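# Move box from drawer to desk, then close drawer

## Task

Lift the cardboard box out of the drawer that stands open, set it down on the desk, and push that drawer fully closed; every cabinet must stay roughly where it was, the robot must not topple or finish leaning, and the result must hold by itself once the robot lets go.

## Robot and tools

Robot: a LinearBot, an omnidirectional wheeled base with a vertical column about 1.75 m high. A carriage slides along the column (lift_m, 0 to 1 m) and holds two identical six-joint arms, left and right, each ending in a two-finger gripper. Arm bases sit roughly 0.57 m + lift_m above the floor, mounted 0.27 m forward and 0.33 m to each side of the column; carriage parts hang about 0.15 m lower. A hand reaches about 0.78 m from its shoulder but only about 0.38 m down from its arm base. The hand is about 0.16 m long and 0.1 m wide (0.14 m open). Parked arm: joints 1 to 6 = 0, 0.05, 0.05, 1.45, 0, 0; parked, the robot measures about 0.95 m across and 0.7 m front to back.

Cameras: carriage_camera faces forward, tilted about 20 degrees down; left_wrist_camera and right_wrist_camera look out beyond the fingertips. Only images show whether the robot leans.

Frames: the base frame has its origin on the floor below the base centre, x forward, y left, z up. left_hand and right_hand report, in this frame, the point between the finger pads, plus quat_wxyz; the hand's z axis runs along the fingers and the fingers open along its y axis. The odometry frame is the base frame at the start; base_odometry counts wheel rotation, so slip looks like travel; heading is positive left, -3.142 to 3.142. Hand readings drift from truth, more so at long reach; a level hand carrying 1 kg sags 10 to 17 cm.

Tool execute_actions: argument actions is a list holding one action or nothing (empty list = just report state and images). An action may contain base, joints, or both; its motions begin together. base is an object with exactly one key, each a relative offset from where the base last reported itself: translate_m (metres, -2 to 2, forward positive), strafe_m (metres, -2 to 2, left positive), rotate_rad (radians, -6.3 to 6.3, counter-clockwise positive). joints is one object covering both arms and the lift, keyed by joint name, each value an absolute target: lift_m 0 to 1 m; left_joint1_rad and right_joint1_rad -2.617 to 3.054 (swing about vertical, 0 ahead, positive left); joint2 0 to 3.141 (shoulder: 0 upper arm level backward, 1.57 vertical, 3.14 level forward); joint3 0 to 3.141 (elbow: 0 folded, 3.14 straight); joint4 -1.57 to 1.57 (wrist pitch, positive lifts fingertips); joint5 -1.57 to 1.57 (wrist yaw, positive swings fingertips to the RIGHT); joint6 -2.094 to 2.094 (roll about the finger axis, positive clockwise viewed from the forearm); left_gripper_m and right_gripper_m 0 to 0.093 m pad gap. Omitted joints or base may keep pushing to earlier targets. Unknown keys or out-of-range numbers reject the whole call. No action runs beyond 15 s. cameras: list of carriage_camera, left_wrist_camera, right_wrist_camera or all; null/omitted means all, [] means none.

Tool wait: seconds, 0 to 10; commands nothing, returns state and images. Tool zoom_image: camera plus region [x0, y0, x1, y1] in pixels of that camera's latest full 504x504 image, origin top-left, at most 504 by 504. Tool read_manual: section "licences" only; returns URDF licence text, no motion. Tool finished_scene: scene, the integer of the current scene; ends it irreversibly and reports success. Replying with no tool call ends everything.

Result lines: base_status and joint_status tell how each motion ended. done = reached (for the base, wheels turned the full amount even if slipping; a 1 to 2 mm move may fall short yet say done). off_target = rested away from target, possibly still pushing; a gripper holding an object usually shows this. contact_stop or time_out = target dropped, holding where it stopped. joint command not followed (with a cause line) = arm targets withheld, often because the arm would come within millimetres of itself or the other arm; per-joint not_followed, and the robot may retry those targets later. on_its_own lists uncommanded behaviour; held at is the held target, not the position. motor_effort gives percent of maximum, bracket = peak in the last action; readings carry fixed and random error. drive_wheels higher at rest than after a free move means the base is still pressing. A falling lift effort while lowering means a hand or load is resting on something. ARM HIT = hard self-collision. MOTOR HOT appears from 75 °C; OVER-TEMPERATURE FAULT at 90 °C (arm halted 10 s, joints show limit_stop_at_motor_heat; resend targets) and at 100 °C the arm goes limp and falls. Stretched arms heat quickly even empty.

Cautions: wheel motors are weak, so the base stops on light contact. After an obstacle stops a drive, back off about 0.2 m along the path (undo a turn), repeat if still pressed. Arms and grippers have no contact stop; a blocked arm keeps pushing and snaps to target when freed. The base may roll up to 0.3 m after an arm touches something, and arms are not monitored during turns. Avoid backing under a table edge the column can strike. Tipping is likeliest with carriage high, arms extended, loads held, pulling, or abrupt stops; about 1.5 kg per hand with both arms forward can topple it. Never let the arms hit or press each other hard. To free withheld arms, move only the withheld one clear first, the other in a later action. Gripper force is about 45 to 60 N per pad. Avoid drops, slams and hard shoves; a loose object may occasionally be nudged by outside forces. Joint speeds: up to 1.8 rad/s for joints 1 to 3, 2.7 rad/s for 4 to 6; lift 0.3 m/s.

Each tool is called after "Request:" as a command line: name --argument value for each argument, lists and objects as JSON in quotes; but a table of rows of numbers goes row by row, as --pt "numbers of a row", without its own name.

## Session

Request:
execute_actions --actions '[]'

Scene clock: 0.00 s.
base_odometry: x=+0.000 y=+0.000 heading=+0.000 (m, m, rad; odometry frame)
base_status: not commanded
joint_positions: lift_m=+0.303 left_joint1_rad=+0.007 left_joint2_rad=+0.047 left_joint3_rad=+0.050 left_joint4_rad=+1.437 left_joint5_rad=+0.022 left_joint6_rad=+0.026 left_gripper_m=+0.094 right_joint1_rad=+0.000 right_joint2_rad=+0.057 right_joint3_rad=+0.026 right_joint4_rad=+1.405 right_joint5_rad=-0.006 right_joint6_rad=+0.000 right_gripper_m=+0.095
joint_status: not commanded
motor_effort: lift_m=+15 drive_wheels=+1 (%)
left_hand: x=+0.2880 y=+0.3102 z=+1.2756 quat_wxyz=(+0.998, +0.011, +0.065, +0.016) (m; base frame)
right_hand: x=+0.3063 y=-0.3126 z=+1.2672 quat_wxyz=(+0.995, -0.003, +0.098, +0.000) (m; base frame)
pictures: carriage_camera, left_wrist_camera, right_wrist_camera
Images, in order (width x height): carriage_camera 504x504, left_wrist_camera 504x504, right_wrist_camera 504x504.

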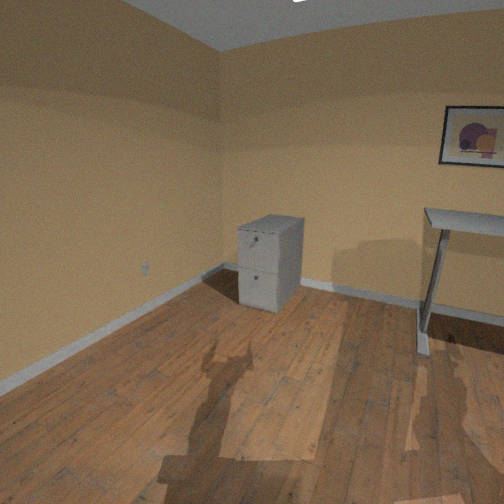

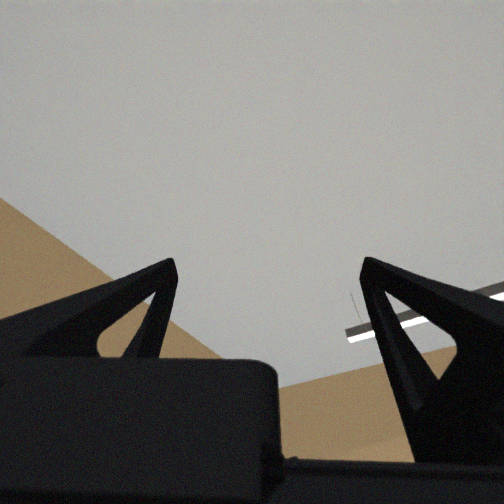

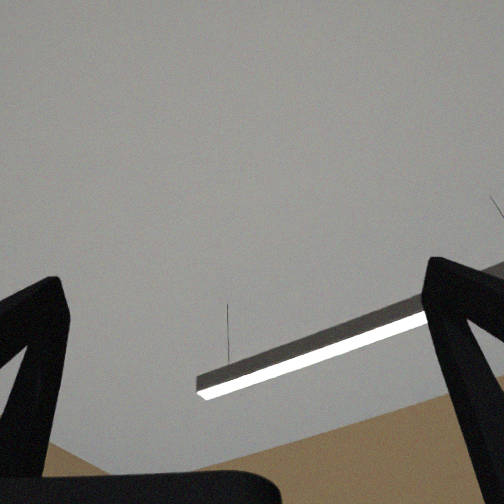

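Request:
execute_actions --actions '[{"base":{"rotate_rad":-1.0}}]' --cameras '["carriage_camera"]'

Scene clock: 2.67 s.
base_odometry: x=+0.000 y=+0.000 heading=-0.998 (m, m, rad; odometry frame)
base_status: done
joint_positions: lift_m=+0.303 left_joint1_rad=+0.007 left_joint2_rad=+0.047 left_joint3_rad=+0.050 left_joint4_rad=+1.437 left_joint5_rad=+0.022 left_joint6_rad=+0.026 left_gripper_m=+0.094 right_joint1_rad=+0.000 right_joint2_rad=+0.057 right_joint3_rad=+0.026 right_joint4_rad=+1.404 right_joint5_rad=-0.006 right_joint6_rad=+0.000 right_gripper_m=+0.095
joint_status: not commanded
motor_effort: lift_m=+15(15) drive_wheels=+14(32) (%)
left_hand: x=+0.2881 y=+0.3102 z=+1.2756 quat_wxyz=(+0.998, +0.011, +0.065, +0.016) (m; base frame)
right_hand: x=+0.3064 y=-0.3126 z=+1.2672 quat_wxyz=(+0.995, -0.003, +0.098, +0.000) (m; base frame)
pictures: carriage_camera
Images, in order (width x height): carriage_camera 504x504.

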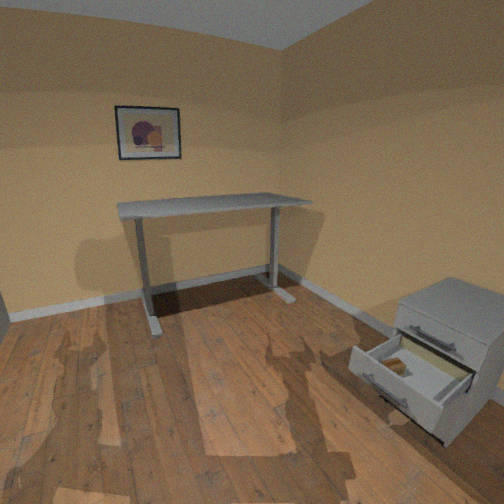

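Request:
execute_actions --actions '[{"base":{"rotate_rad":-0.7}}]' --cameras '["carriage_camera"]'

Request:
zoom_image --camera "carriage_camera" --region '[130, 230, 380, 480]'

Scene clock: 5.00 s.
base_odometry: x=+0.000 y=+0.000 heading=-1.697 (m, m, rad; odometry frame)
base_status: done
joint_positions: lift_m=+0.303 left_joint1_rad=+0.007 left_joint2_rad=+0.047 left_joint3_rad=+0.050 left_joint4_rad=+1.437 left_joint5_rad=+0.022 left_joint6_rad=+0.026 left_gripper_m=+0.094 right_joint1_rad=+0.000 right_joint2_rad=+0.057 right_joint3_rad=+0.026 right_joint4_rad=+1.404 right_joint5_rad=-0.006 right_joint6_rad=+0.000 right_gripper_m=+0.095
joint_status: not commanded
motor_effort: lift_m=+15(15) drive_wheels=+14(34) (%)
left_hand: x=+0.2881 y=+0.3102 z=+1.2756 quat_wxyz=(+0.998, +0.011, +0.065, +0.016) (m; base frame)
right_hand: x=+0.3064 y=-0.3126 z=+1.2672 quat_wxyz=(+0.995, -0.003, +0.099, +0.000) (m; base frame)
pictures: carriage_camera
Images, in order (width x height): carriage_camera 504x504.

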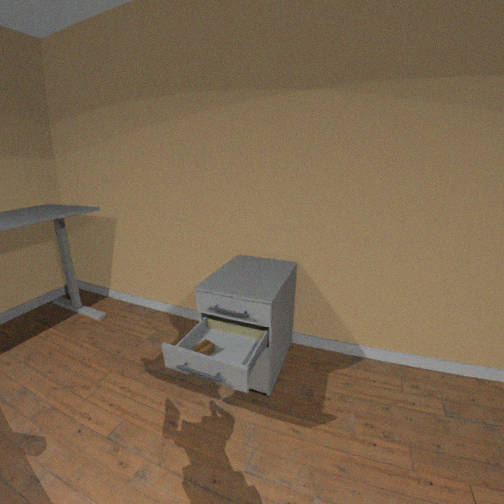

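Region (130, 230, 380, 480) of carriage_camera's 504x504 image, scaled by 2.016, with more detail than that image has.

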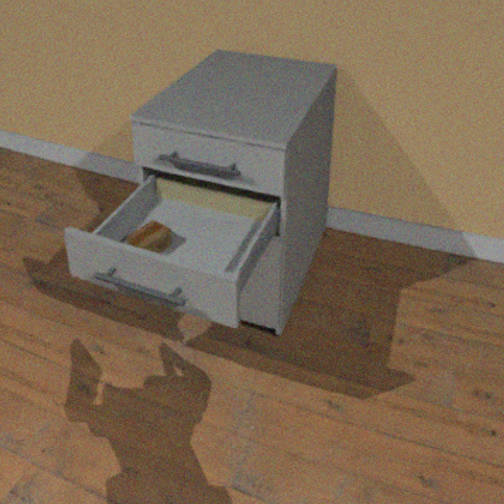

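Request:
execute_actions --actions '[{"base":{"rotate_rad":-0.36}}]' --cameras '[]'

Request:
execute_actions --actions '[{"base":{"strafe_m":0.35},"joints":{"lift_m":0.42,"left_joint1_rad":0,"left_joint2_rad":3.02,"left_joint3_rad":1.61,"left_joint4_rad":-0.16,"left_joint5_rad":0,"left_joint6_rad":0}}]' --cameras '["carriage_camera","left_wrist_camera"]'

Scene clock: 7.73 s.
base_odometry: x=+0.000 y=+0.000 heading=-2.055 (m, m, rad; odometry frame)
base_status: done
joint_positions: lift_m=+0.303 left_joint1_rad=+0.007 left_joint2_rad=+0.047 left_joint3_rad=+0.050 left_joint4_rad=+1.437 left_joint5_rad=+0.022 left_joint6_rad=+0.026 left_gripper_m=+0.094 right_joint1_rad=+0.000 right_joint2_rad=+0.057 right_joint3_rad=+0.026 right_joint4_rad=+1.404 right_joint5_rad=-0.006 right_joint6_rad=+0.000 right_gripper_m=+0.095
joint_status: not commanded
motor_effort: lift_m=+15(15) drive_wheels=+14(34) (%)
left_hand: x=+0.2880 y=+0.3102 z=+1.2756 quat_wxyz=(+0.998, +0.011, +0.065, +0.016) (m; base frame)
right_hand: x=+0.3064 y=-0.3126 z=+1.2672 quat_wxyz=(+0.995, -0.003, +0.099, +0.000) (m; base frame)
pictures: none
No camera images: the call's "cameras" was empty. Leave "cameras" out to get every camera's image.

Scene clock: 10.50 s.
base_odometry: x=+0.310 y=-0.164 heading=-2.056 (m, m, rad; odometry frame)
base_status: done
joint_positions: lift_m=+0.420 left_joint1_rad=+0.007 left_joint2_rad=+3.020 left_joint3_rad=+1.608 left_joint4_rad=-0.162 left_joint5_rad=+0.008 left_joint6_rad=+0.003 left_gripper_m=+0.094 right_joint1_rad=+0.000 right_joint2_rad=+0.057 right_joint3_rad=+0.026 right_joint4_rad=+1.403 right_joint5_rad=-0.006 right_joint6_rad=+0.000 right_gripper_m=+0.095
joint_status: all done
motor_effort: lift_m=+15(19) drive_wheels=-7(37) (%)
left_hand: x=+0.6344 y=+0.3150 z=+0.6296 quat_wxyz=(-0.001, -0.002, +1.000, -0.004) (m; base frame)
right_hand: x=+0.3065 y=-0.3126 z=+1.3843 quat_wxyz=(+0.995, -0.003, +0.099, +0.000) (m; base frame)
pictures: carriage_camera, left_wrist_camera
Images, in order (width x height): carriage_camera 504x504, left_wrist_camera 504x504.

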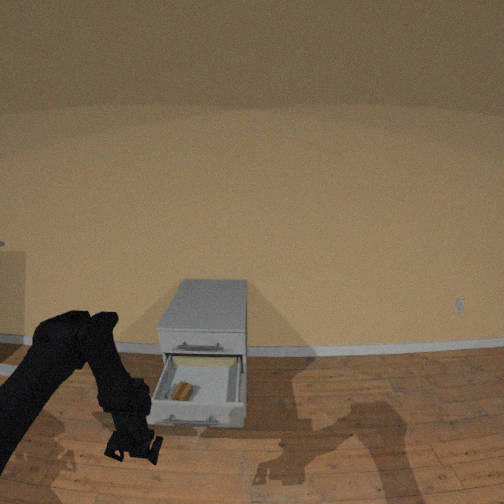

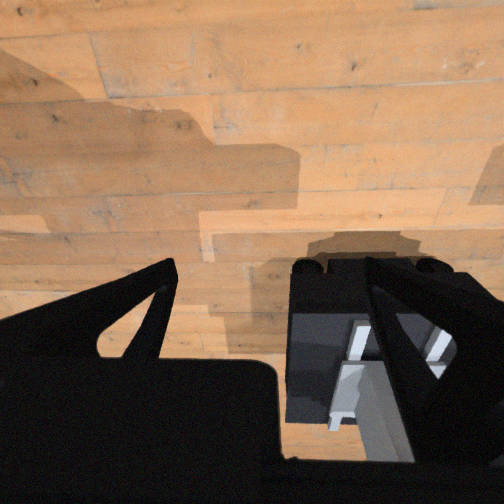

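Request:
execute_actions --actions '[{"base":{"translate_m":0.44}}]' --cameras '["carriage_camera","left_wrist_camera"]'

Scene clock: 13.70 s.
base_odometry: x=+0.105 y=-0.553 heading=-2.056 (m, m, rad; odometry frame)
base_status: done
joint_positions: lift_m=+0.420 left_joint1_rad=+0.005 left_joint2_rad=+3.020 left_joint3_rad=+1.608 left_joint4_rad=-0.160 left_joint5_rad=+0.007 left_joint6_rad=+0.003 left_gripper_m=+0.094 right_joint1_rad=+0.000 right_joint2_rad=+0.057 right_joint3_rad=+0.026 right_joint4_rad=+1.404 right_joint5_rad=-0.006 right_joint6_rad=+0.000 right_gripper_m=+0.095
joint_status: not commanded
motor_effort: lift_m=+15(15) drive_wheels=-5(32) (%)
left_hand: x=+0.6350 y=+0.3145 z=+0.6296 quat_wxyz=(+0.000, -0.001, +1.000, -0.004) (m; base frame)
right_hand: x=+0.3064 y=-0.3126 z=+1.3843 quat_wxyz=(+0.995, -0.003, +0.099, +0.000) (m; base frame)
pictures: carriage_camera, left_wrist_camera
Images, in order (width x height): carriage_camera 504x504, left_wrist_camera 504x504.

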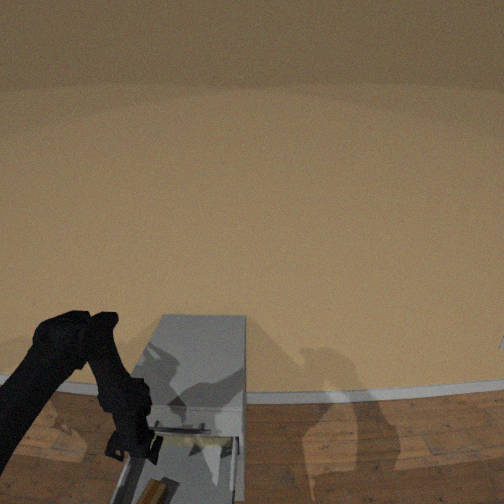

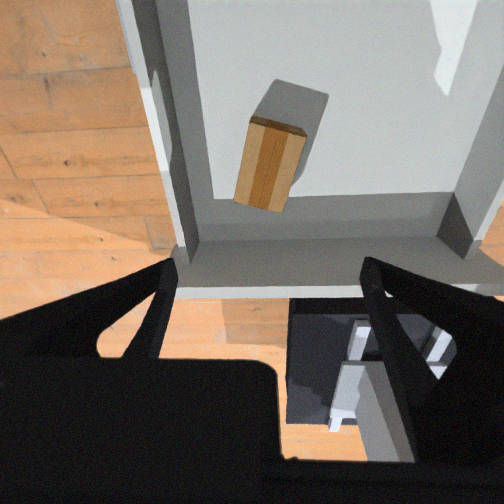

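Request:
execute_actions --actions '[{"joints":{"lift_m":0.29,"left_joint6_rad":0.26}}]' --cameras '["carriage_camera","left_wrist_camera"]'

Scene clock: 15.10 s.
base_odometry: x=+0.105 y=-0.553 heading=-2.056 (m, m, rad; odometry frame)
base_status: not commanded
joint_positions: lift_m=+0.290 left_joint1_rad=+0.005 left_joint2_rad=+3.016 left_joint3_rad=+1.608 left_joint4_rad=-0.159 left_joint5_rad=+0.007 left_joint6_rad=+0.256 left_gripper_m=+0.094 right_joint1_rad=+0.000 right_joint2_rad=+0.057 right_joint3_rad=+0.026 right_joint4_rad=+1.404 right_joint5_rad=-0.006 right_joint6_rad=+0.000 right_gripper_m=+0.095
joint_status: all done
motor_effort: lift_m=+16(16) drive_wheels=-5(5) (%)
left_hand: x=+0.6370 y=+0.3145 z=+0.5011 quat_wxyz=(+0.003, +0.125, +0.992, -0.003) (m; base frame)
right_hand: x=+0.3064 y=-0.3126 z=+1.2543 quat_wxyz=(+0.995, -0.003, +0.099, +0.000) (m; base frame)
pictures: carriage_camera, left_wrist_camera
Images, in order (width x height): carriage_camera 504x504, left_wrist_camera 504x504.

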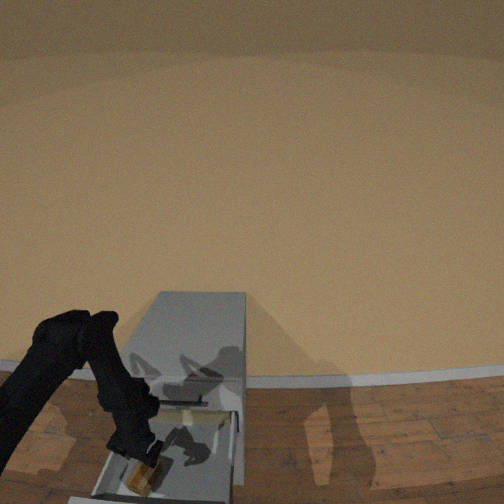

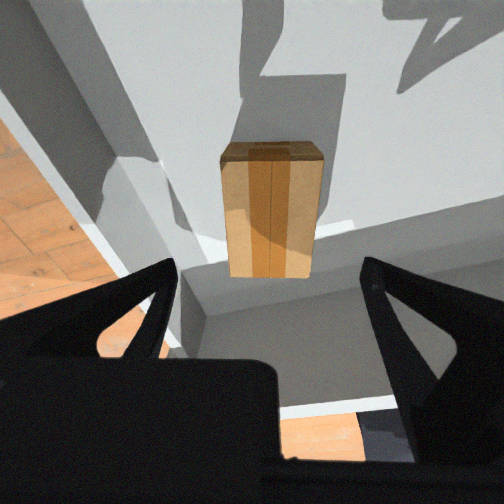

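Request:
execute_actions --actions '[{"joints":{"lift_m":0.23,"left_gripper_m":0.085}}]' --cameras '["carriage_camera","left_wrist_camera"]'

Scene clock: 16.13 s.
base_odometry: x=+0.105 y=-0.553 heading=-2.056 (m, m, rad; odometry frame)
base_status: not commanded
joint_positions: lift_m=+0.230 left_joint1_rad=+0.005 left_joint2_rad=+3.018 left_joint3_rad=+1.608 left_joint4_rad=-0.160 left_joint5_rad=+0.007 left_joint6_rad=+0.256 left_gripper_m=+0.085 right_joint1_rad=+0.000 right_joint2_rad=+0.057 right_joint3_rad=+0.026 right_joint4_rad=+1.404 right_joint5_rad=-0.006 right_joint6_rad=+0.000 right_gripper_m=+0.095
joint_status: all done
motor_effort: lift_m=+16(16) drive_wheels=-5(5) (%)
left_hand: x=+0.6357 y=+0.3145 z=+0.4401 quat_wxyz=(+0.001, +0.125, +0.992, -0.004) (m; base frame)
right_hand: x=+0.3064 y=-0.3126 z=+1.1942 quat_wxyz=(+0.995, -0.003, +0.099, +0.000) (m; base frame)
pictures: carriage_camera, left_wrist_camera
Images, in order (width x height): carriage_camera 504x504, left_wrist_camera 504x504.

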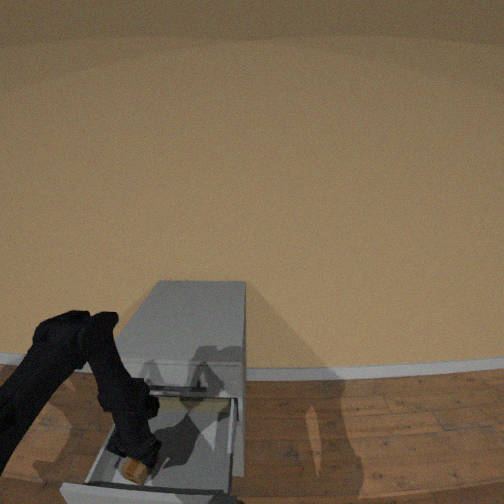

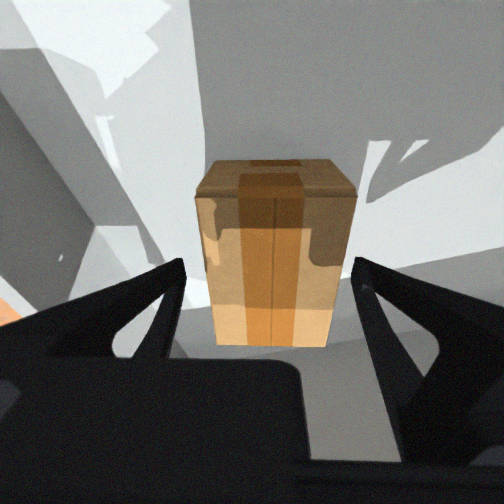

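Request:
execute_actions --actions '[{"joints":{"lift_m":0.195,"left_gripper_m":0.092}}]' --cameras '["left_wrist_camera"]'

Scene clock: 16.97 s.
base_odometry: x=+0.105 y=-0.553 heading=-2.056 (m, m, rad; odometry frame)
base_status: not commanded
joint_positions: lift_m=+0.195 left_joint1_rad=+0.005 left_joint2_rad=+3.016 left_joint3_rad=+1.608 left_joint4_rad=-0.164 left_joint5_rad=+0.010 left_joint6_rad=+0.256 left_gripper_m=+0.092 right_joint1_rad=+0.000 right_joint2_rad=+0.057 right_joint3_rad=+0.026 right_joint4_rad=+1.404 right_joint5_rad=-0.006 right_joint6_rad=+0.000 right_gripper_m=+0.095
joint_status: all done
motor_effort: lift_m=+15(16) drive_wheels=-4(5) (%)
left_hand: x=+0.6357 y=+0.3141 z=+0.4060 quat_wxyz=(+0.000, +0.125, +0.992, -0.005) (m; base frame)
right_hand: x=+0.3064 y=-0.3126 z=+1.1593 quat_wxyz=(+0.995, -0.003, +0.099, +0.000) (m; base frame)
pictures: left_wrist_camera
Images, in order (width x height): left_wrist_camera 504x504.

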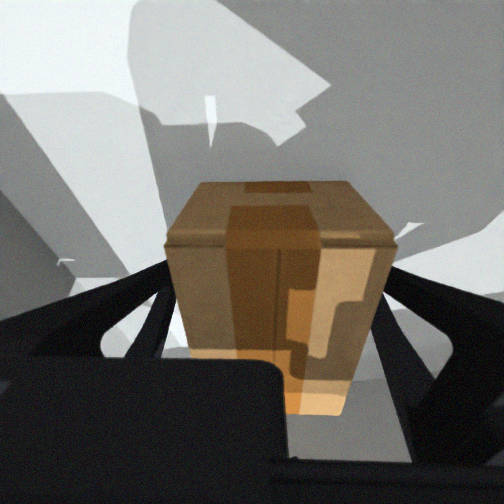

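Request:
execute_actions --actions '[{"joints":{"left_gripper_m":0.04}}]' --cameras '["left_wrist_camera"]'

Scene clock: 17.63 s.
base_odometry: x=+0.105 y=-0.553 heading=-2.056 (m, m, rad; odometry frame)
base_status: not commanded
joint_positions: lift_m=+0.195 left_joint1_rad=+0.005 left_joint2_rad=+3.016 left_joint3_rad=+1.608 left_joint4_rad=-0.163 left_joint5_rad=+0.010 left_joint6_rad=+0.256 left_gripper_m=+0.059 right_joint1_rad=+0.000 right_joint2_rad=+0.057 right_joint3_rad=+0.026 right_joint4_rad=+1.404 right_joint5_rad=-0.006 right_joint6_rad=+0.000 right_gripper_m=+0.095
joint_status: left_gripper_m off_target (ended at +0.059, target +0.040)
motor_effort: lift_m=+15(15) drive_wheels=-4(4) (%)
left_hand: x=+0.6358 y=+0.3141 z=+0.4060 quat_wxyz=(+0.001, +0.125, +0.992, -0.005) (m; base frame)
right_hand: x=+0.3064 y=-0.3126 z=+1.1593 quat_wxyz=(+0.995, -0.003, +0.099, +0.000) (m; base frame)
pictures: left_wrist_camera
Images, in order (width x height): left_wrist_camera 504x504.

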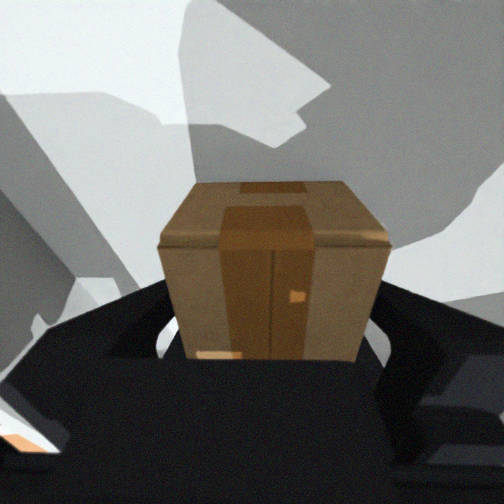

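Request:
execute_actions --actions '[{"joints":{"lift_m":0.36}}]' --cameras '["left_wrist_camera"]'

Request:
execute_actions --actions '[{"base":{"translate_m":-0.42},"joints":{"left_joint2_rad":1.6,"left_joint3_rad":1.0,"left_joint4_rad":-0.97,"left_joint6_rad":0,"right_joint1_rad":0,"right_joint2_rad":3.02,"right_joint3_rad":1.61,"right_joint4_rad":1.2,"right_joint5_rad":0,"right_joint6_rad":0,"right_gripper_m":0.0}}]'

Scene clock: 19.30 s.
base_odometry: x=+0.105 y=-0.553 heading=-2.056 (m, m, rad; odometry frame)
base_status: not commanded
joint_positions: lift_m=+0.360 left_joint1_rad=+0.005 left_joint2_rad=+3.016 left_joint3_rad=+1.608 left_joint4_rad=-0.159 left_joint5_rad=+0.009 left_joint6_rad=+0.256 left_gripper_m=+0.059 right_joint1_rad=+0.000 right_joint2_rad=+0.057 right_joint3_rad=+0.026 right_joint4_rad=+1.404 right_joint5_rad=-0.006 right_joint6_rad=+0.000 right_gripper_m=+0.095
joint_status: all done
motor_effort: lift_m=+15(18) drive_wheels=-4(4) (%)
left_hand: x=+0.6368 y=+0.3141 z=+0.5709 quat_wxyz=(+0.003, +0.125, +0.992, -0.004) (m; base frame)
right_hand: x=+0.3064 y=-0.3126 z=+1.3244 quat_wxyz=(+0.995, -0.003, +0.099, +0.000) (m; base frame)
pictures: left_wrist_camera
Images, in order (width x height): left_wrist_camera 504x504.

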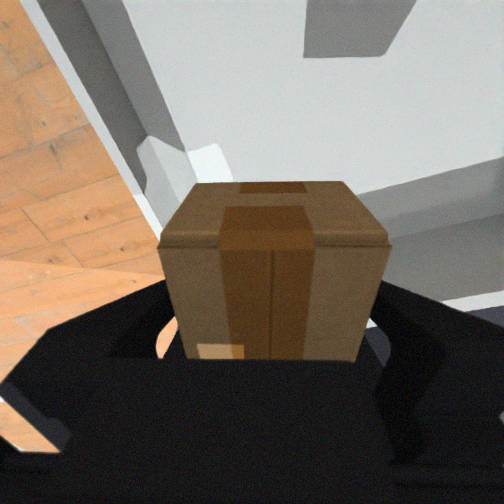

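Scene clock: 22.30 s.
base_odometry: x=+0.301 y=-0.181 heading=-2.055 (m, m, rad; odometry frame)
base_status: done
joint_positions: lift_m=+0.360 left_joint1_rad=+0.005 left_joint2_rad=+1.604 left_joint3_rad=+1.026 left_joint4_rad=-0.966 left_joint5_rad=+0.008 left_joint6_rad=+0.004 left_gripper_m=+0.059 right_joint1_rad=+0.000 right_joint2_rad=+3.018 right_joint3_rad=+1.604 right_joint4_rad=+1.194 right_joint5_rad=-0.005 right_joint6_rad=+0.000 right_gripper_m=+0.001
joint_status: all done
motor_effort: lift_m=+16(16) drive_wheels=-3(43) (%)
left_hand: x=+0.5282 y=+0.3135 z=+0.9502 quat_wxyz=(+0.013, +0.000, +1.000, -0.004) (m; base frame)
right_hand: x=+0.8744 y=-0.3127 z=+0.7620 quat_wxyz=(+0.625, -0.002, +0.780, +0.002) (m; base frame)
pictures: carriage_camera, left_wrist_camera, right_wrist_camera
Images, in order (width x height): carriage_camera 504x504, left_wrist_camera 504x504, right_wrist_camera 504x504.

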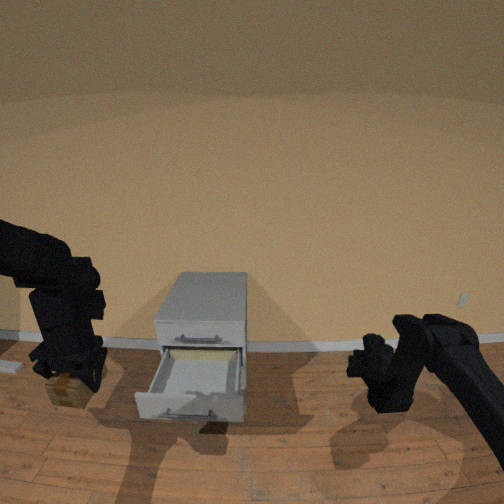

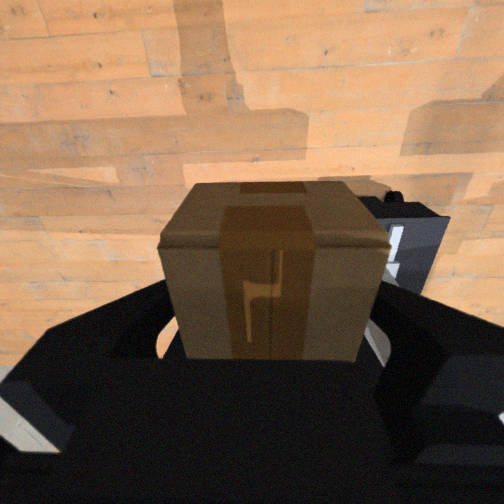

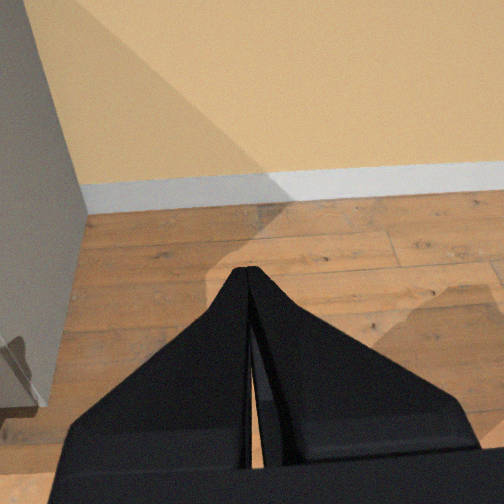

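Request:
execute_actions --actions '[{"base":{"strafe_m":0.56},"joints":{"lift_m":0.16}}]' --cameras '["carriage_camera","right_wrist_camera"]'

Scene clock: 25.87 s.
base_odometry: x=+0.797 y=-0.442 heading=-2.055 (m, m, rad; odometry frame)
base_status: done
joint_positions: lift_m=+0.160 left_joint1_rad=+0.004 left_joint2_rad=+1.603 left_joint3_rad=+1.014 left_joint4_rad=-0.969 left_joint5_rad=+0.007 left_joint6_rad=+0.004 left_gripper_m=+0.059 right_joint1_rad=+0.002 right_joint2_rad=+3.018 right_joint3_rad=+1.604 right_joint4_rad=+1.197 right_joint5_rad=-0.005 right_joint6_rad=+0.000 right_gripper_m=+0.001
joint_status: all done
motor_effort: lift_m=+16(17) drive_wheels=-3(31) (%)
left_hand: x=+0.5237 y=+0.3136 z=+0.7476 quat_wxyz=(+0.007, +0.000, +1.000, -0.003) (m; base frame)
right_hand: x=+0.8746 y=-0.3118 z=+0.5627 quat_wxyz=(+0.626, -0.002, +0.779, +0.002) (m; base frame)
pictures: carriage_camera, right_wrist_camera
Images, in order (width x height): carriage_camera 504x504, right_wrist_camera 504x504.

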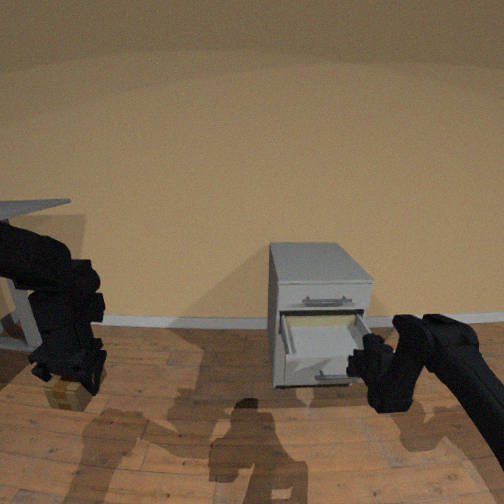

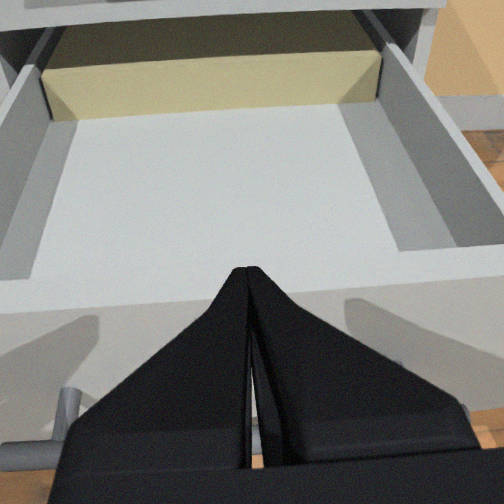

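Request:
execute_actions --actions '[{"joints":{"lift_m":0.075}}]' --cameras '["carriage_camera","right_wrist_camera"]'

Scene clock: 27.03 s.
base_odometry: x=+0.797 y=-0.442 heading=-2.055 (m, m, rad; odometry frame)
base_status: not commanded
joint_positions: lift_m=+0.075 left_joint1_rad=+0.004 left_joint2_rad=+1.602 left_joint3_rad=+1.014 left_joint4_rad=-0.969 left_joint5_rad=+0.006 left_joint6_rad=+0.004 left_gripper_m=+0.059 right_joint1_rad=+0.002 right_joint2_rad=+3.017 right_joint3_rad=+1.604 right_joint4_rad=+1.198 right_joint5_rad=-0.005 right_joint6_rad=+0.000 right_gripper_m=+0.001
joint_status: all done
motor_effort: lift_m=+16(16) drive_wheels=-3(4) (%)
left_hand: x=+0.5236 y=+0.3138 z=+0.6627 quat_wxyz=(+0.007, +0.000, +1.000, -0.003) (m; base frame)
right_hand: x=+0.8748 y=-0.3118 z=+0.4783 quat_wxyz=(+0.627, -0.002, +0.779, +0.002) (m; base frame)
pictures: carriage_camera, right_wrist_camera
Images, in order (width x height): carriage_camera 504x504, right_wrist_camera 504x504.

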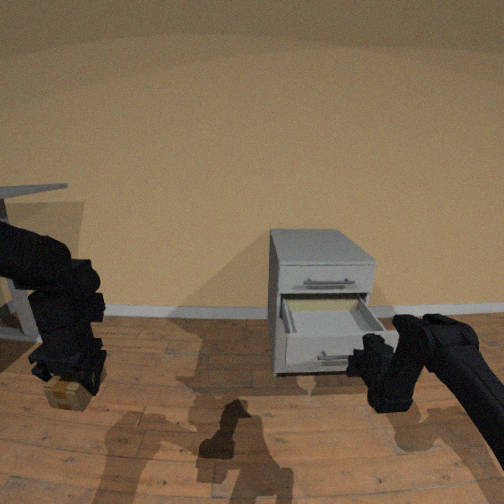

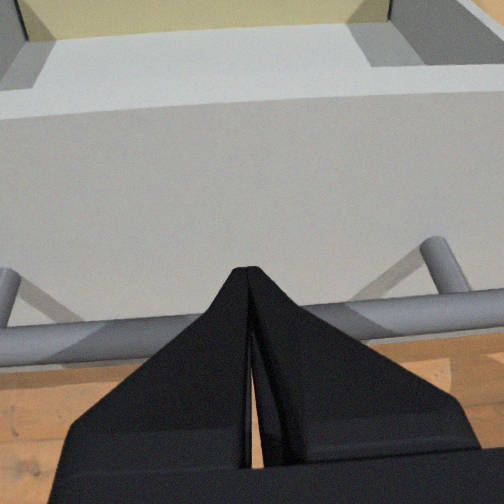

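Request:
execute_actions --actions '[{"base":{"translate_m":0.24},"joints":{"lift_m":0.065}}]' --cameras '["carriage_camera","right_wrist_camera"]'

Scene clock: 29.53 s.
base_odometry: x=+0.685 y=-0.655 heading=-2.054 (m, m, rad; odometry frame)
base_status: done
joint_positions: lift_m=+0.065 left_joint1_rad=+0.004 left_joint2_rad=+1.601 left_joint3_rad=+1.014 left_joint4_rad=-0.970 left_joint5_rad=+0.006 left_joint6_rad=+0.004 left_gripper_m=+0.059 right_joint1_rad=+0.002 right_joint2_rad=+3.023 right_joint3_rad=+1.598 right_joint4_rad=+1.197 right_joint5_rad=-0.004 right_joint6_rad=+0.000 right_gripper_m=+0.001
joint_status: all done
motor_effort: lift_m=+15(17) drive_wheels=-7(37) (%)
left_hand: x=+0.5236 y=+0.3138 z=+0.6530 quat_wxyz=(+0.007, +0.000, +1.000, -0.003) (m; base frame)
right_hand: x=+0.8719 y=-0.3119 z=+0.4632 quat_wxyz=(+0.623, -0.002, +0.783, +0.002) (m; base frame)
pictures: carriage_camera, right_wrist_camera
Images, in order (width x height): carriage_camera 504x504, right_wrist_camera 504x504.

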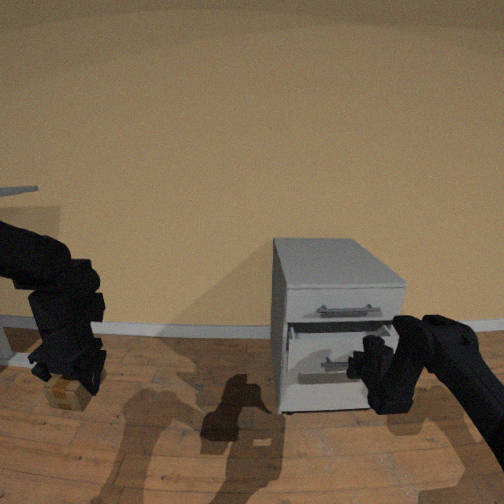

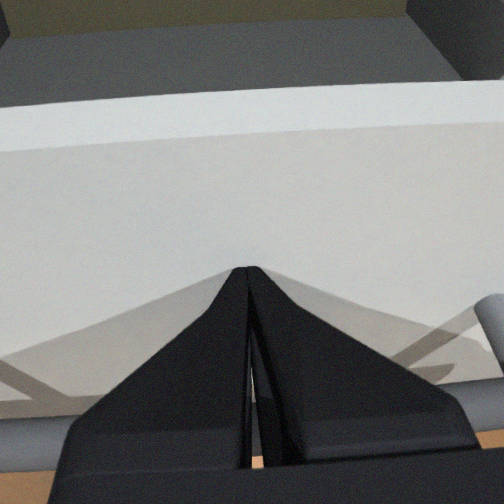

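Request:
zoom_image --camera "carriage_camera" --region '[260, 270, 420, 430]'

Region (260, 270, 420, 430) of carriage_camera's 504x504 image, scaled by 3.150, with more detail than that image has.

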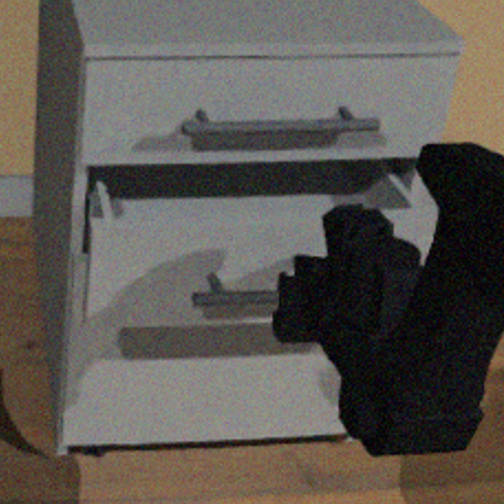

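Request:
execute_actions --actions '[{"base":{"translate_m":0.085}}]' --cameras '["carriage_camera","right_wrist_camera"]'

Request:
zoom_image --camera "carriage_camera" --region '[260, 270, 420, 430]'

Scene clock: 31.37 s.
base_odometry: x=+0.646 y=-0.730 heading=-2.054 (m, m, rad; odometry frame)
base_status: done
joint_positions: lift_m=+0.065 left_joint1_rad=+0.004 left_joint2_rad=+1.601 left_joint3_rad=+1.014 left_joint4_rad=-0.969 left_joint5_rad=+0.006 left_joint6_rad=+0.004 left_gripper_m=+0.059 right_joint1_rad=+0.001 right_joint2_rad=+3.023 right_joint3_rad=+1.598 right_joint4_rad=+1.197 right_joint5_rad=-0.003 right_joint6_rad=+0.000 right_gripper_m=+0.001
joint_status: not commanded
motor_effort: lift_m=+15(15) drive_wheels=-6(41) (%)
left_hand: x=+0.5238 y=+0.3138 z=+0.6530 quat_wxyz=(+0.007, +0.000, +1.000, -0.003) (m; base frame)
right_hand: x=+0.8718 y=-0.3123 z=+0.4631 quat_wxyz=(+0.622, -0.002, +0.783, +0.002) (m; base frame)
pictures: carriage_camera, right_wrist_camera
Images, in order (width x height): carriage_camera 504x504, right_wrist_camera 504x504.

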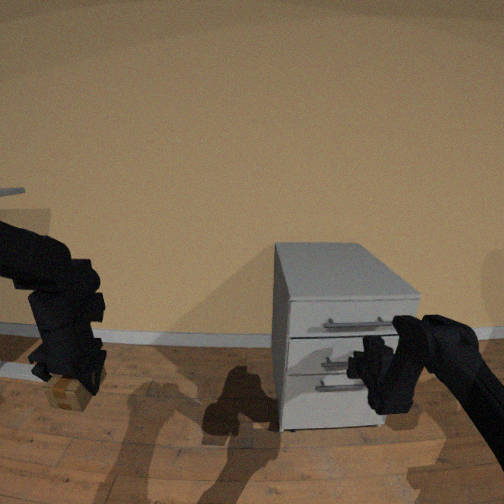

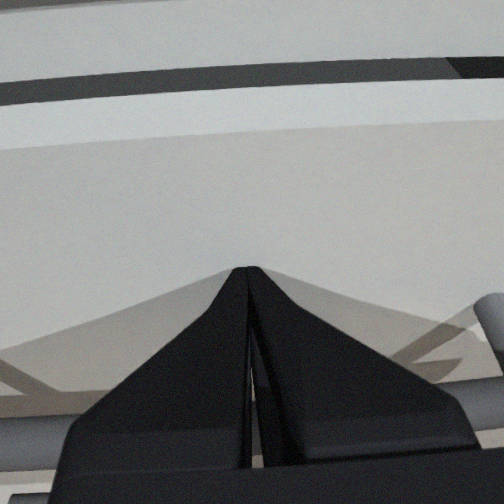

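Region (260, 270, 420, 430) of carriage_camera's 504x504 image, scaled by 3.150, with more detail than that image has.

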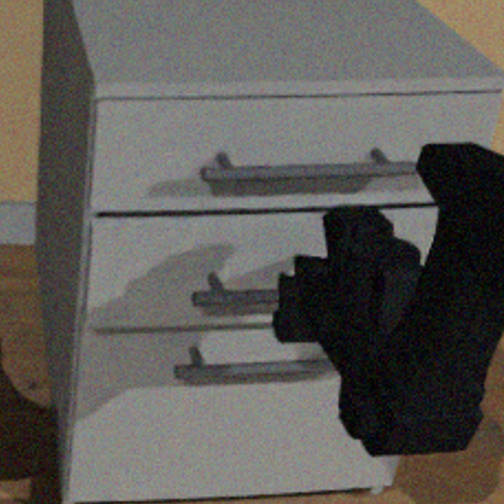

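Remaining about 2 cm (panel thickness).

Request:
execute_actions --actions '[{"base":{"translate_m":0.025}}]' --cameras '["carriage_camera","right_wrist_camera"]'

Scene clock: 32.37 s.
base_odometry: x=+0.634 y=-0.752 heading=-2.053 (m, m, rad; odometry frame)
base_status: done
joint_positions: lift_m=+0.065 left_joint1_rad=+0.004 left_joint2_rad=+1.601 left_joint3_rad=+1.014 left_joint4_rad=-0.969 left_joint5_rad=+0.006 left_joint6_rad=+0.004 left_gripper_m=+0.059 right_joint1_rad=+0.001 right_joint2_rad=+3.023 right_joint3_rad=+1.598 right_joint4_rad=+1.197 right_joint5_rad=-0.003 right_joint6_rad=+0.000 right_gripper_m=+0.001
joint_status: not commanded
motor_effort: lift_m=+15(15) drive_wheels=+5(39) (%)
left_hand: x=+0.5239 y=+0.3138 z=+0.6530 quat_wxyz=(+0.008, +0.000, +1.000, -0.003) (m; base frame)
right_hand: x=+0.8719 y=-0.3126 z=+0.4632 quat_wxyz=(+0.622, -0.001, +0.783, +0.001) (m; base frame)
pictures: carriage_camera, right_wrist_camera
Images, in order (width x height): carriage_camera 504x504, right_wrist_camera 504x504.

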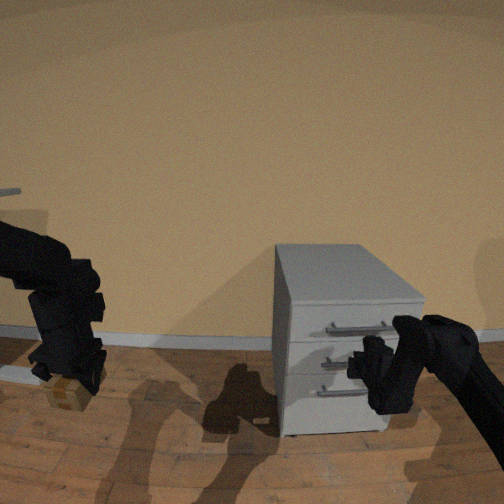

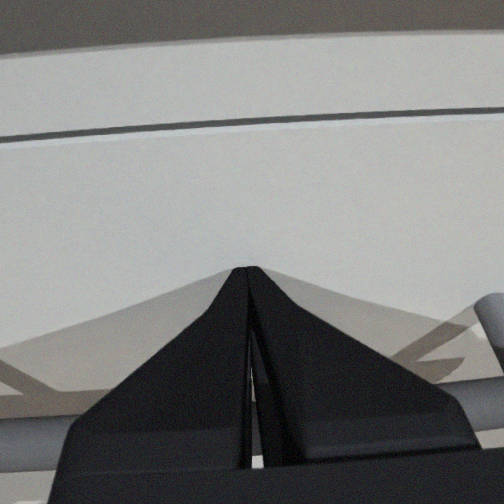

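Request:
execute_actions --actions '[{"base":{"translate_m":0.008}}]' --cameras '["right_wrist_camera"]'

Scene clock: 33.20 s.
base_odometry: x=+0.631 y=-0.760 heading=-2.053 (m, m, rad; odometry frame)
base_status: done
joint_positions: lift_m=+0.065 left_joint1_rad=+0.004 left_joint2_rad=+1.601 left_joint3_rad=+1.014 left_joint4_rad=-0.968 left_joint5_rad=+0.006 left_joint6_rad=+0.004 left_gripper_m=+0.059 right_joint1_rad=+0.001 right_joint2_rad=+3.023 right_joint3_rad=+1.579 right_joint4_rad=+1.221 right_joint5_rad=+0.002 right_joint6_rad=-0.002 right_gripper_m=+0.001
joint_status: not commanded
motor_effort: lift_m=+15(15) drive_wheels=+4(44) (%)
left_hand: x=+0.5240 y=+0.3138 z=+0.6531 quat_wxyz=(+0.008, +0.000, +1.000, -0.003) (m; base frame)
right_hand: x=+0.8677 y=-0.3137 z=+0.4626 quat_wxyz=(+0.624, +0.000, +0.781, -0.001) (m; base frame)
pictures: right_wrist_camera
Images, in order (width x height): right_wrist_camera 504x504.

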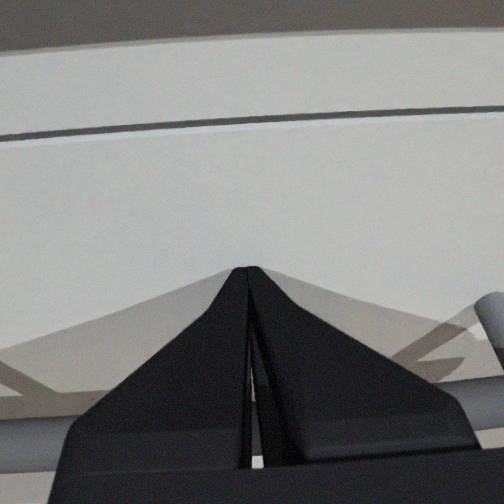

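Request:
execute_actions --actions '[{"base":{"translate_m":-0.15}}]' --cameras '["right_wrist_camera"]'

Request:
execute_actions --actions '[{"base":{"translate_m":-0.1},"joints":{"lift_m":0.6,"right_joint2_rad":0.05,"right_joint3_rad":0.05,"right_joint4_rad":1.45}}]' --cameras '["carriage_camera"]'

Request:
execute_actions --actions '[{"base":{"rotate_rad":1.57}}]' --cameras '["carriage_camera","left_wrist_camera"]'

Scene clock: 35.40 s.
base_odometry: x=+0.701 y=-0.627 heading=-2.053 (m, m, rad; odometry frame)
base_status: done
joint_positions: lift_m=+0.065 left_joint1_rad=+0.004 left_joint2_rad=+1.601 left_joint3_rad=+1.014 left_joint4_rad=-0.969 left_joint5_rad=+0.006 left_joint6_rad=+0.004 left_gripper_m=+0.059 right_joint1_rad=+0.001 right_joint2_rad=+3.023 right_joint3_rad=+1.595 right_joint4_rad=+1.206 right_joint5_rad=+0.004 right_joint6_rad=-0.002 right_gripper_m=+0.001
joint_status: not commanded
motor_effort: lift_m=+15(15) drive_wheels=-5(34) (%)
left_hand: x=+0.5238 y=+0.3138 z=+0.6531 quat_wxyz=(+0.007, +0.000, +1.000, -0.003) (m; base frame)
right_hand: x=+0.8714 y=-0.3139 z=+0.4642 quat_wxyz=(+0.625, +0.000, +0.781, -0.002) (m; base frame)
pictures: right_wrist_camera
Images, in order (width x height): right_wrist_camera 504x504.

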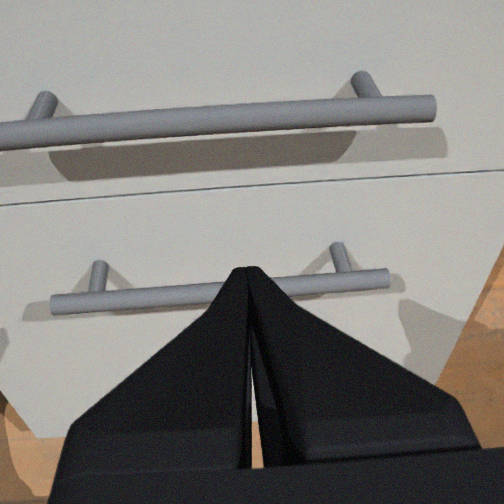

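Scene clock: 38.07 s.
base_odometry: x=+0.747 y=-0.538 heading=-2.052 (m, m, rad; odometry frame)
base_status: done
joint_positions: lift_m=+0.600 left_joint1_rad=+0.004 left_joint2_rad=+1.601 left_joint3_rad=+1.014 left_joint4_rad=-0.968 left_joint5_rad=+0.006 left_joint6_rad=+0.004 left_gripper_m=+0.059 right_joint1_rad=+0.001 right_joint2_rad=+0.071 right_joint3_rad=+0.065 right_joint4_rad=+1.454 right_joint5_rad=+0.004 right_joint6_rad=-0.002 right_gripper_m=+0.001
joint_status: all done
motor_effort: lift_m=+15(19) drive_wheels=-3(39) (%)
left_hand: x=+0.5241 y=+0.3139 z=+1.1882 quat_wxyz=(+0.008, +0.000, +1.000, -0.003) (m; base frame)
right_hand: x=+0.2870 y=-0.3143 z=+1.5773 quat_wxyz=(+0.998, +0.002, +0.061, -0.001) (m; base frame)
pictures: carriage_camera
Images, in order (width x height): carriage_camera 504x504.

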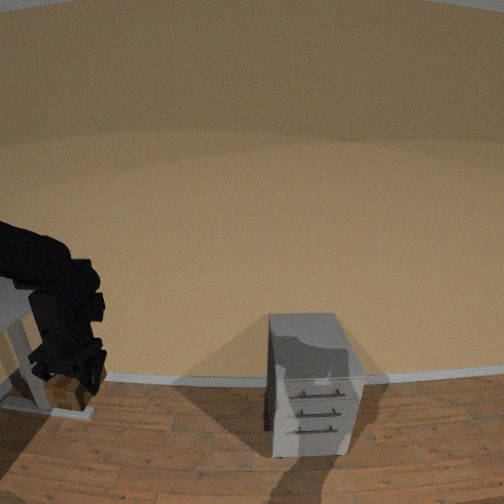

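Scene clock: 41.17 s.
base_odometry: x=+0.747 y=-0.538 heading=-0.484 (m, m, rad; odometry frame)
base_status: done
joint_positions: lift_m=+0.600 left_joint1_rad=+0.004 left_joint2_rad=+1.601 left_joint3_rad=+1.014 left_joint4_rad=-0.965 left_joint5_rad=+0.005 left_joint6_rad=+0.004 left_gripper_m=+0.059 right_joint1_rad=+0.001 right_joint2_rad=+0.071 right_joint3_rad=+0.065 right_joint4_rad=+1.450 right_joint5_rad=+0.004 right_joint6_rad=-0.002 right_gripper_m=+0.001
joint_status: not commanded
motor_effort: lift_m=+15(15) drive_wheels=+14(35) (%)
left_hand: x=+0.5247 y=+0.3138 z=+1.1882 quat_wxyz=(+0.009, +0.000, +1.000, -0.003) (m; base frame)
right_hand: x=+0.2880 y=-0.3143 z=+1.5771 quat_wxyz=(+0.998, +0.002, +0.063, -0.001) (m; base frame)
pictures: carriage_camera, left_wrist_camera
Images, in order (width x height): carriage_camera 504x504, left_wrist_camera 504x504.

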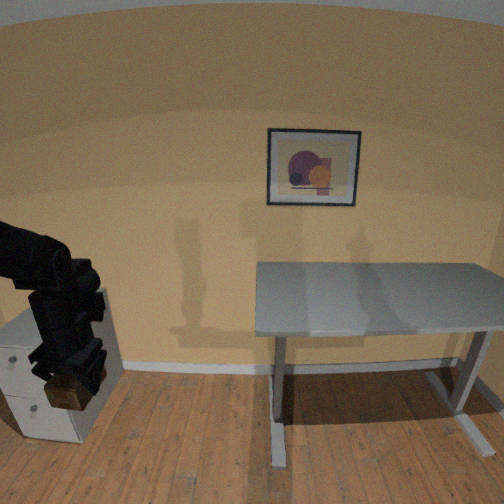

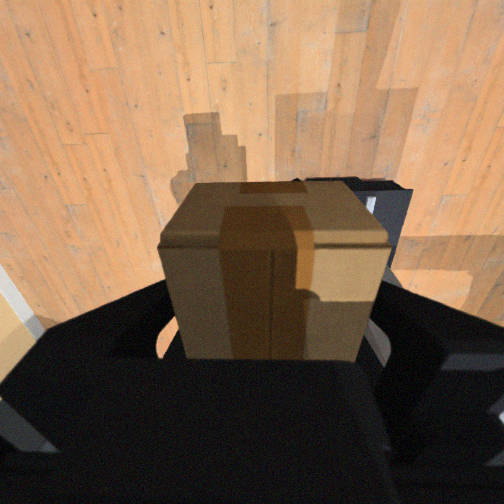

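Request:
execute_actions --actions '[{"base":{"rotate_rad":-0.42},"joints":{"lift_m":0.77,"left_joint2_rad":2.71,"left_joint3_rad":1.49,"left_joint4_rad":-0.35}}]' --cameras '["carriage_camera"]'

Request:
execute_actions --actions '[{"base":{"translate_m":0.55}}]' --cameras '["carriage_camera","left_wrist_camera"]'

Scene clock: 43.27 s.
base_odometry: x=+0.747 y=-0.538 heading=-0.903 (m, m, rad; odometry frame)
base_status: done
joint_positions: lift_m=+0.770 left_joint1_rad=-0.006 left_joint2_rad=+2.716 left_joint3_rad=+1.493 left_joint4_rad=-0.348 left_joint5_rad=+0.004 left_joint6_rad=+0.004 left_gripper_m=+0.059 right_joint1_rad=+0.001 right_joint2_rad=+0.071 right_joint3_rad=+0.062 right_joint4_rad=+1.450 right_joint5_rad=+0.004 right_joint6_rad=-0.002 right_gripper_m=+0.001
joint_status: all done
motor_effort: lift_m=+15(19) drive_wheels=-8(32) (%)
left_hand: x=+0.6554 y=+0.3107 z=+1.0790 quat_wxyz=(+0.000, +0.005, +1.000, -0.002) (m; base frame)
right_hand: x=+0.2890 y=-0.3143 z=+1.7462 quat_wxyz=(+0.998, +0.002, +0.065, -0.001) (m; base frame)
pictures: carriage_camera
Images, in order (width x height): carriage_camera 504x504.

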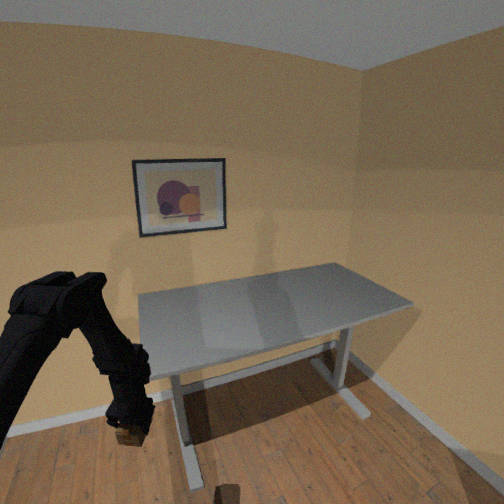

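Scene clock: 46.67 s.
base_odometry: x=+1.088 y=-0.969 heading=-0.902 (m, m, rad; odometry frame)
base_status: done
joint_positions: lift_m=+0.770 left_joint1_rad=-0.004 left_joint2_rad=+2.716 left_joint3_rad=+1.493 left_joint4_rad=-0.348 left_joint5_rad=+0.004 left_joint6_rad=+0.004 left_gripper_m=+0.059 right_joint1_rad=+0.001 right_joint2_rad=+0.071 right_joint3_rad=+0.062 right_joint4_rad=+1.449 right_joint5_rad=+0.004 right_joint6_rad=-0.002 right_gripper_m=+0.001
joint_status: not commanded
motor_effort: lift_m=+16(16) drive_wheels=-5(42) (%)
left_hand: x=+0.6554 y=+0.3113 z=+1.0790 quat_wxyz=(+0.000, +0.004, +1.000, -0.002) (m; base frame)
right_hand: x=+0.2892 y=-0.3143 z=+1.7462 quat_wxyz=(+0.998, +0.002, +0.065, -0.001) (m; base frame)
pictures: carriage_camera, left_wrist_camera
Images, in order (width x height): carriage_camera 504x504, left_wrist_camera 504x504.

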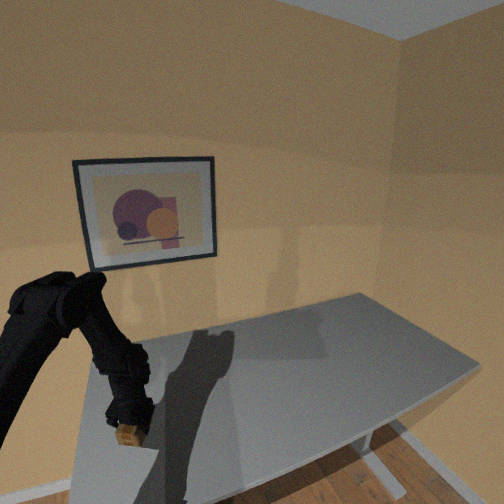

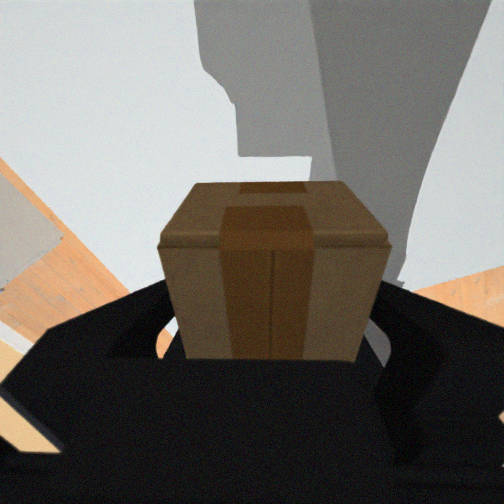

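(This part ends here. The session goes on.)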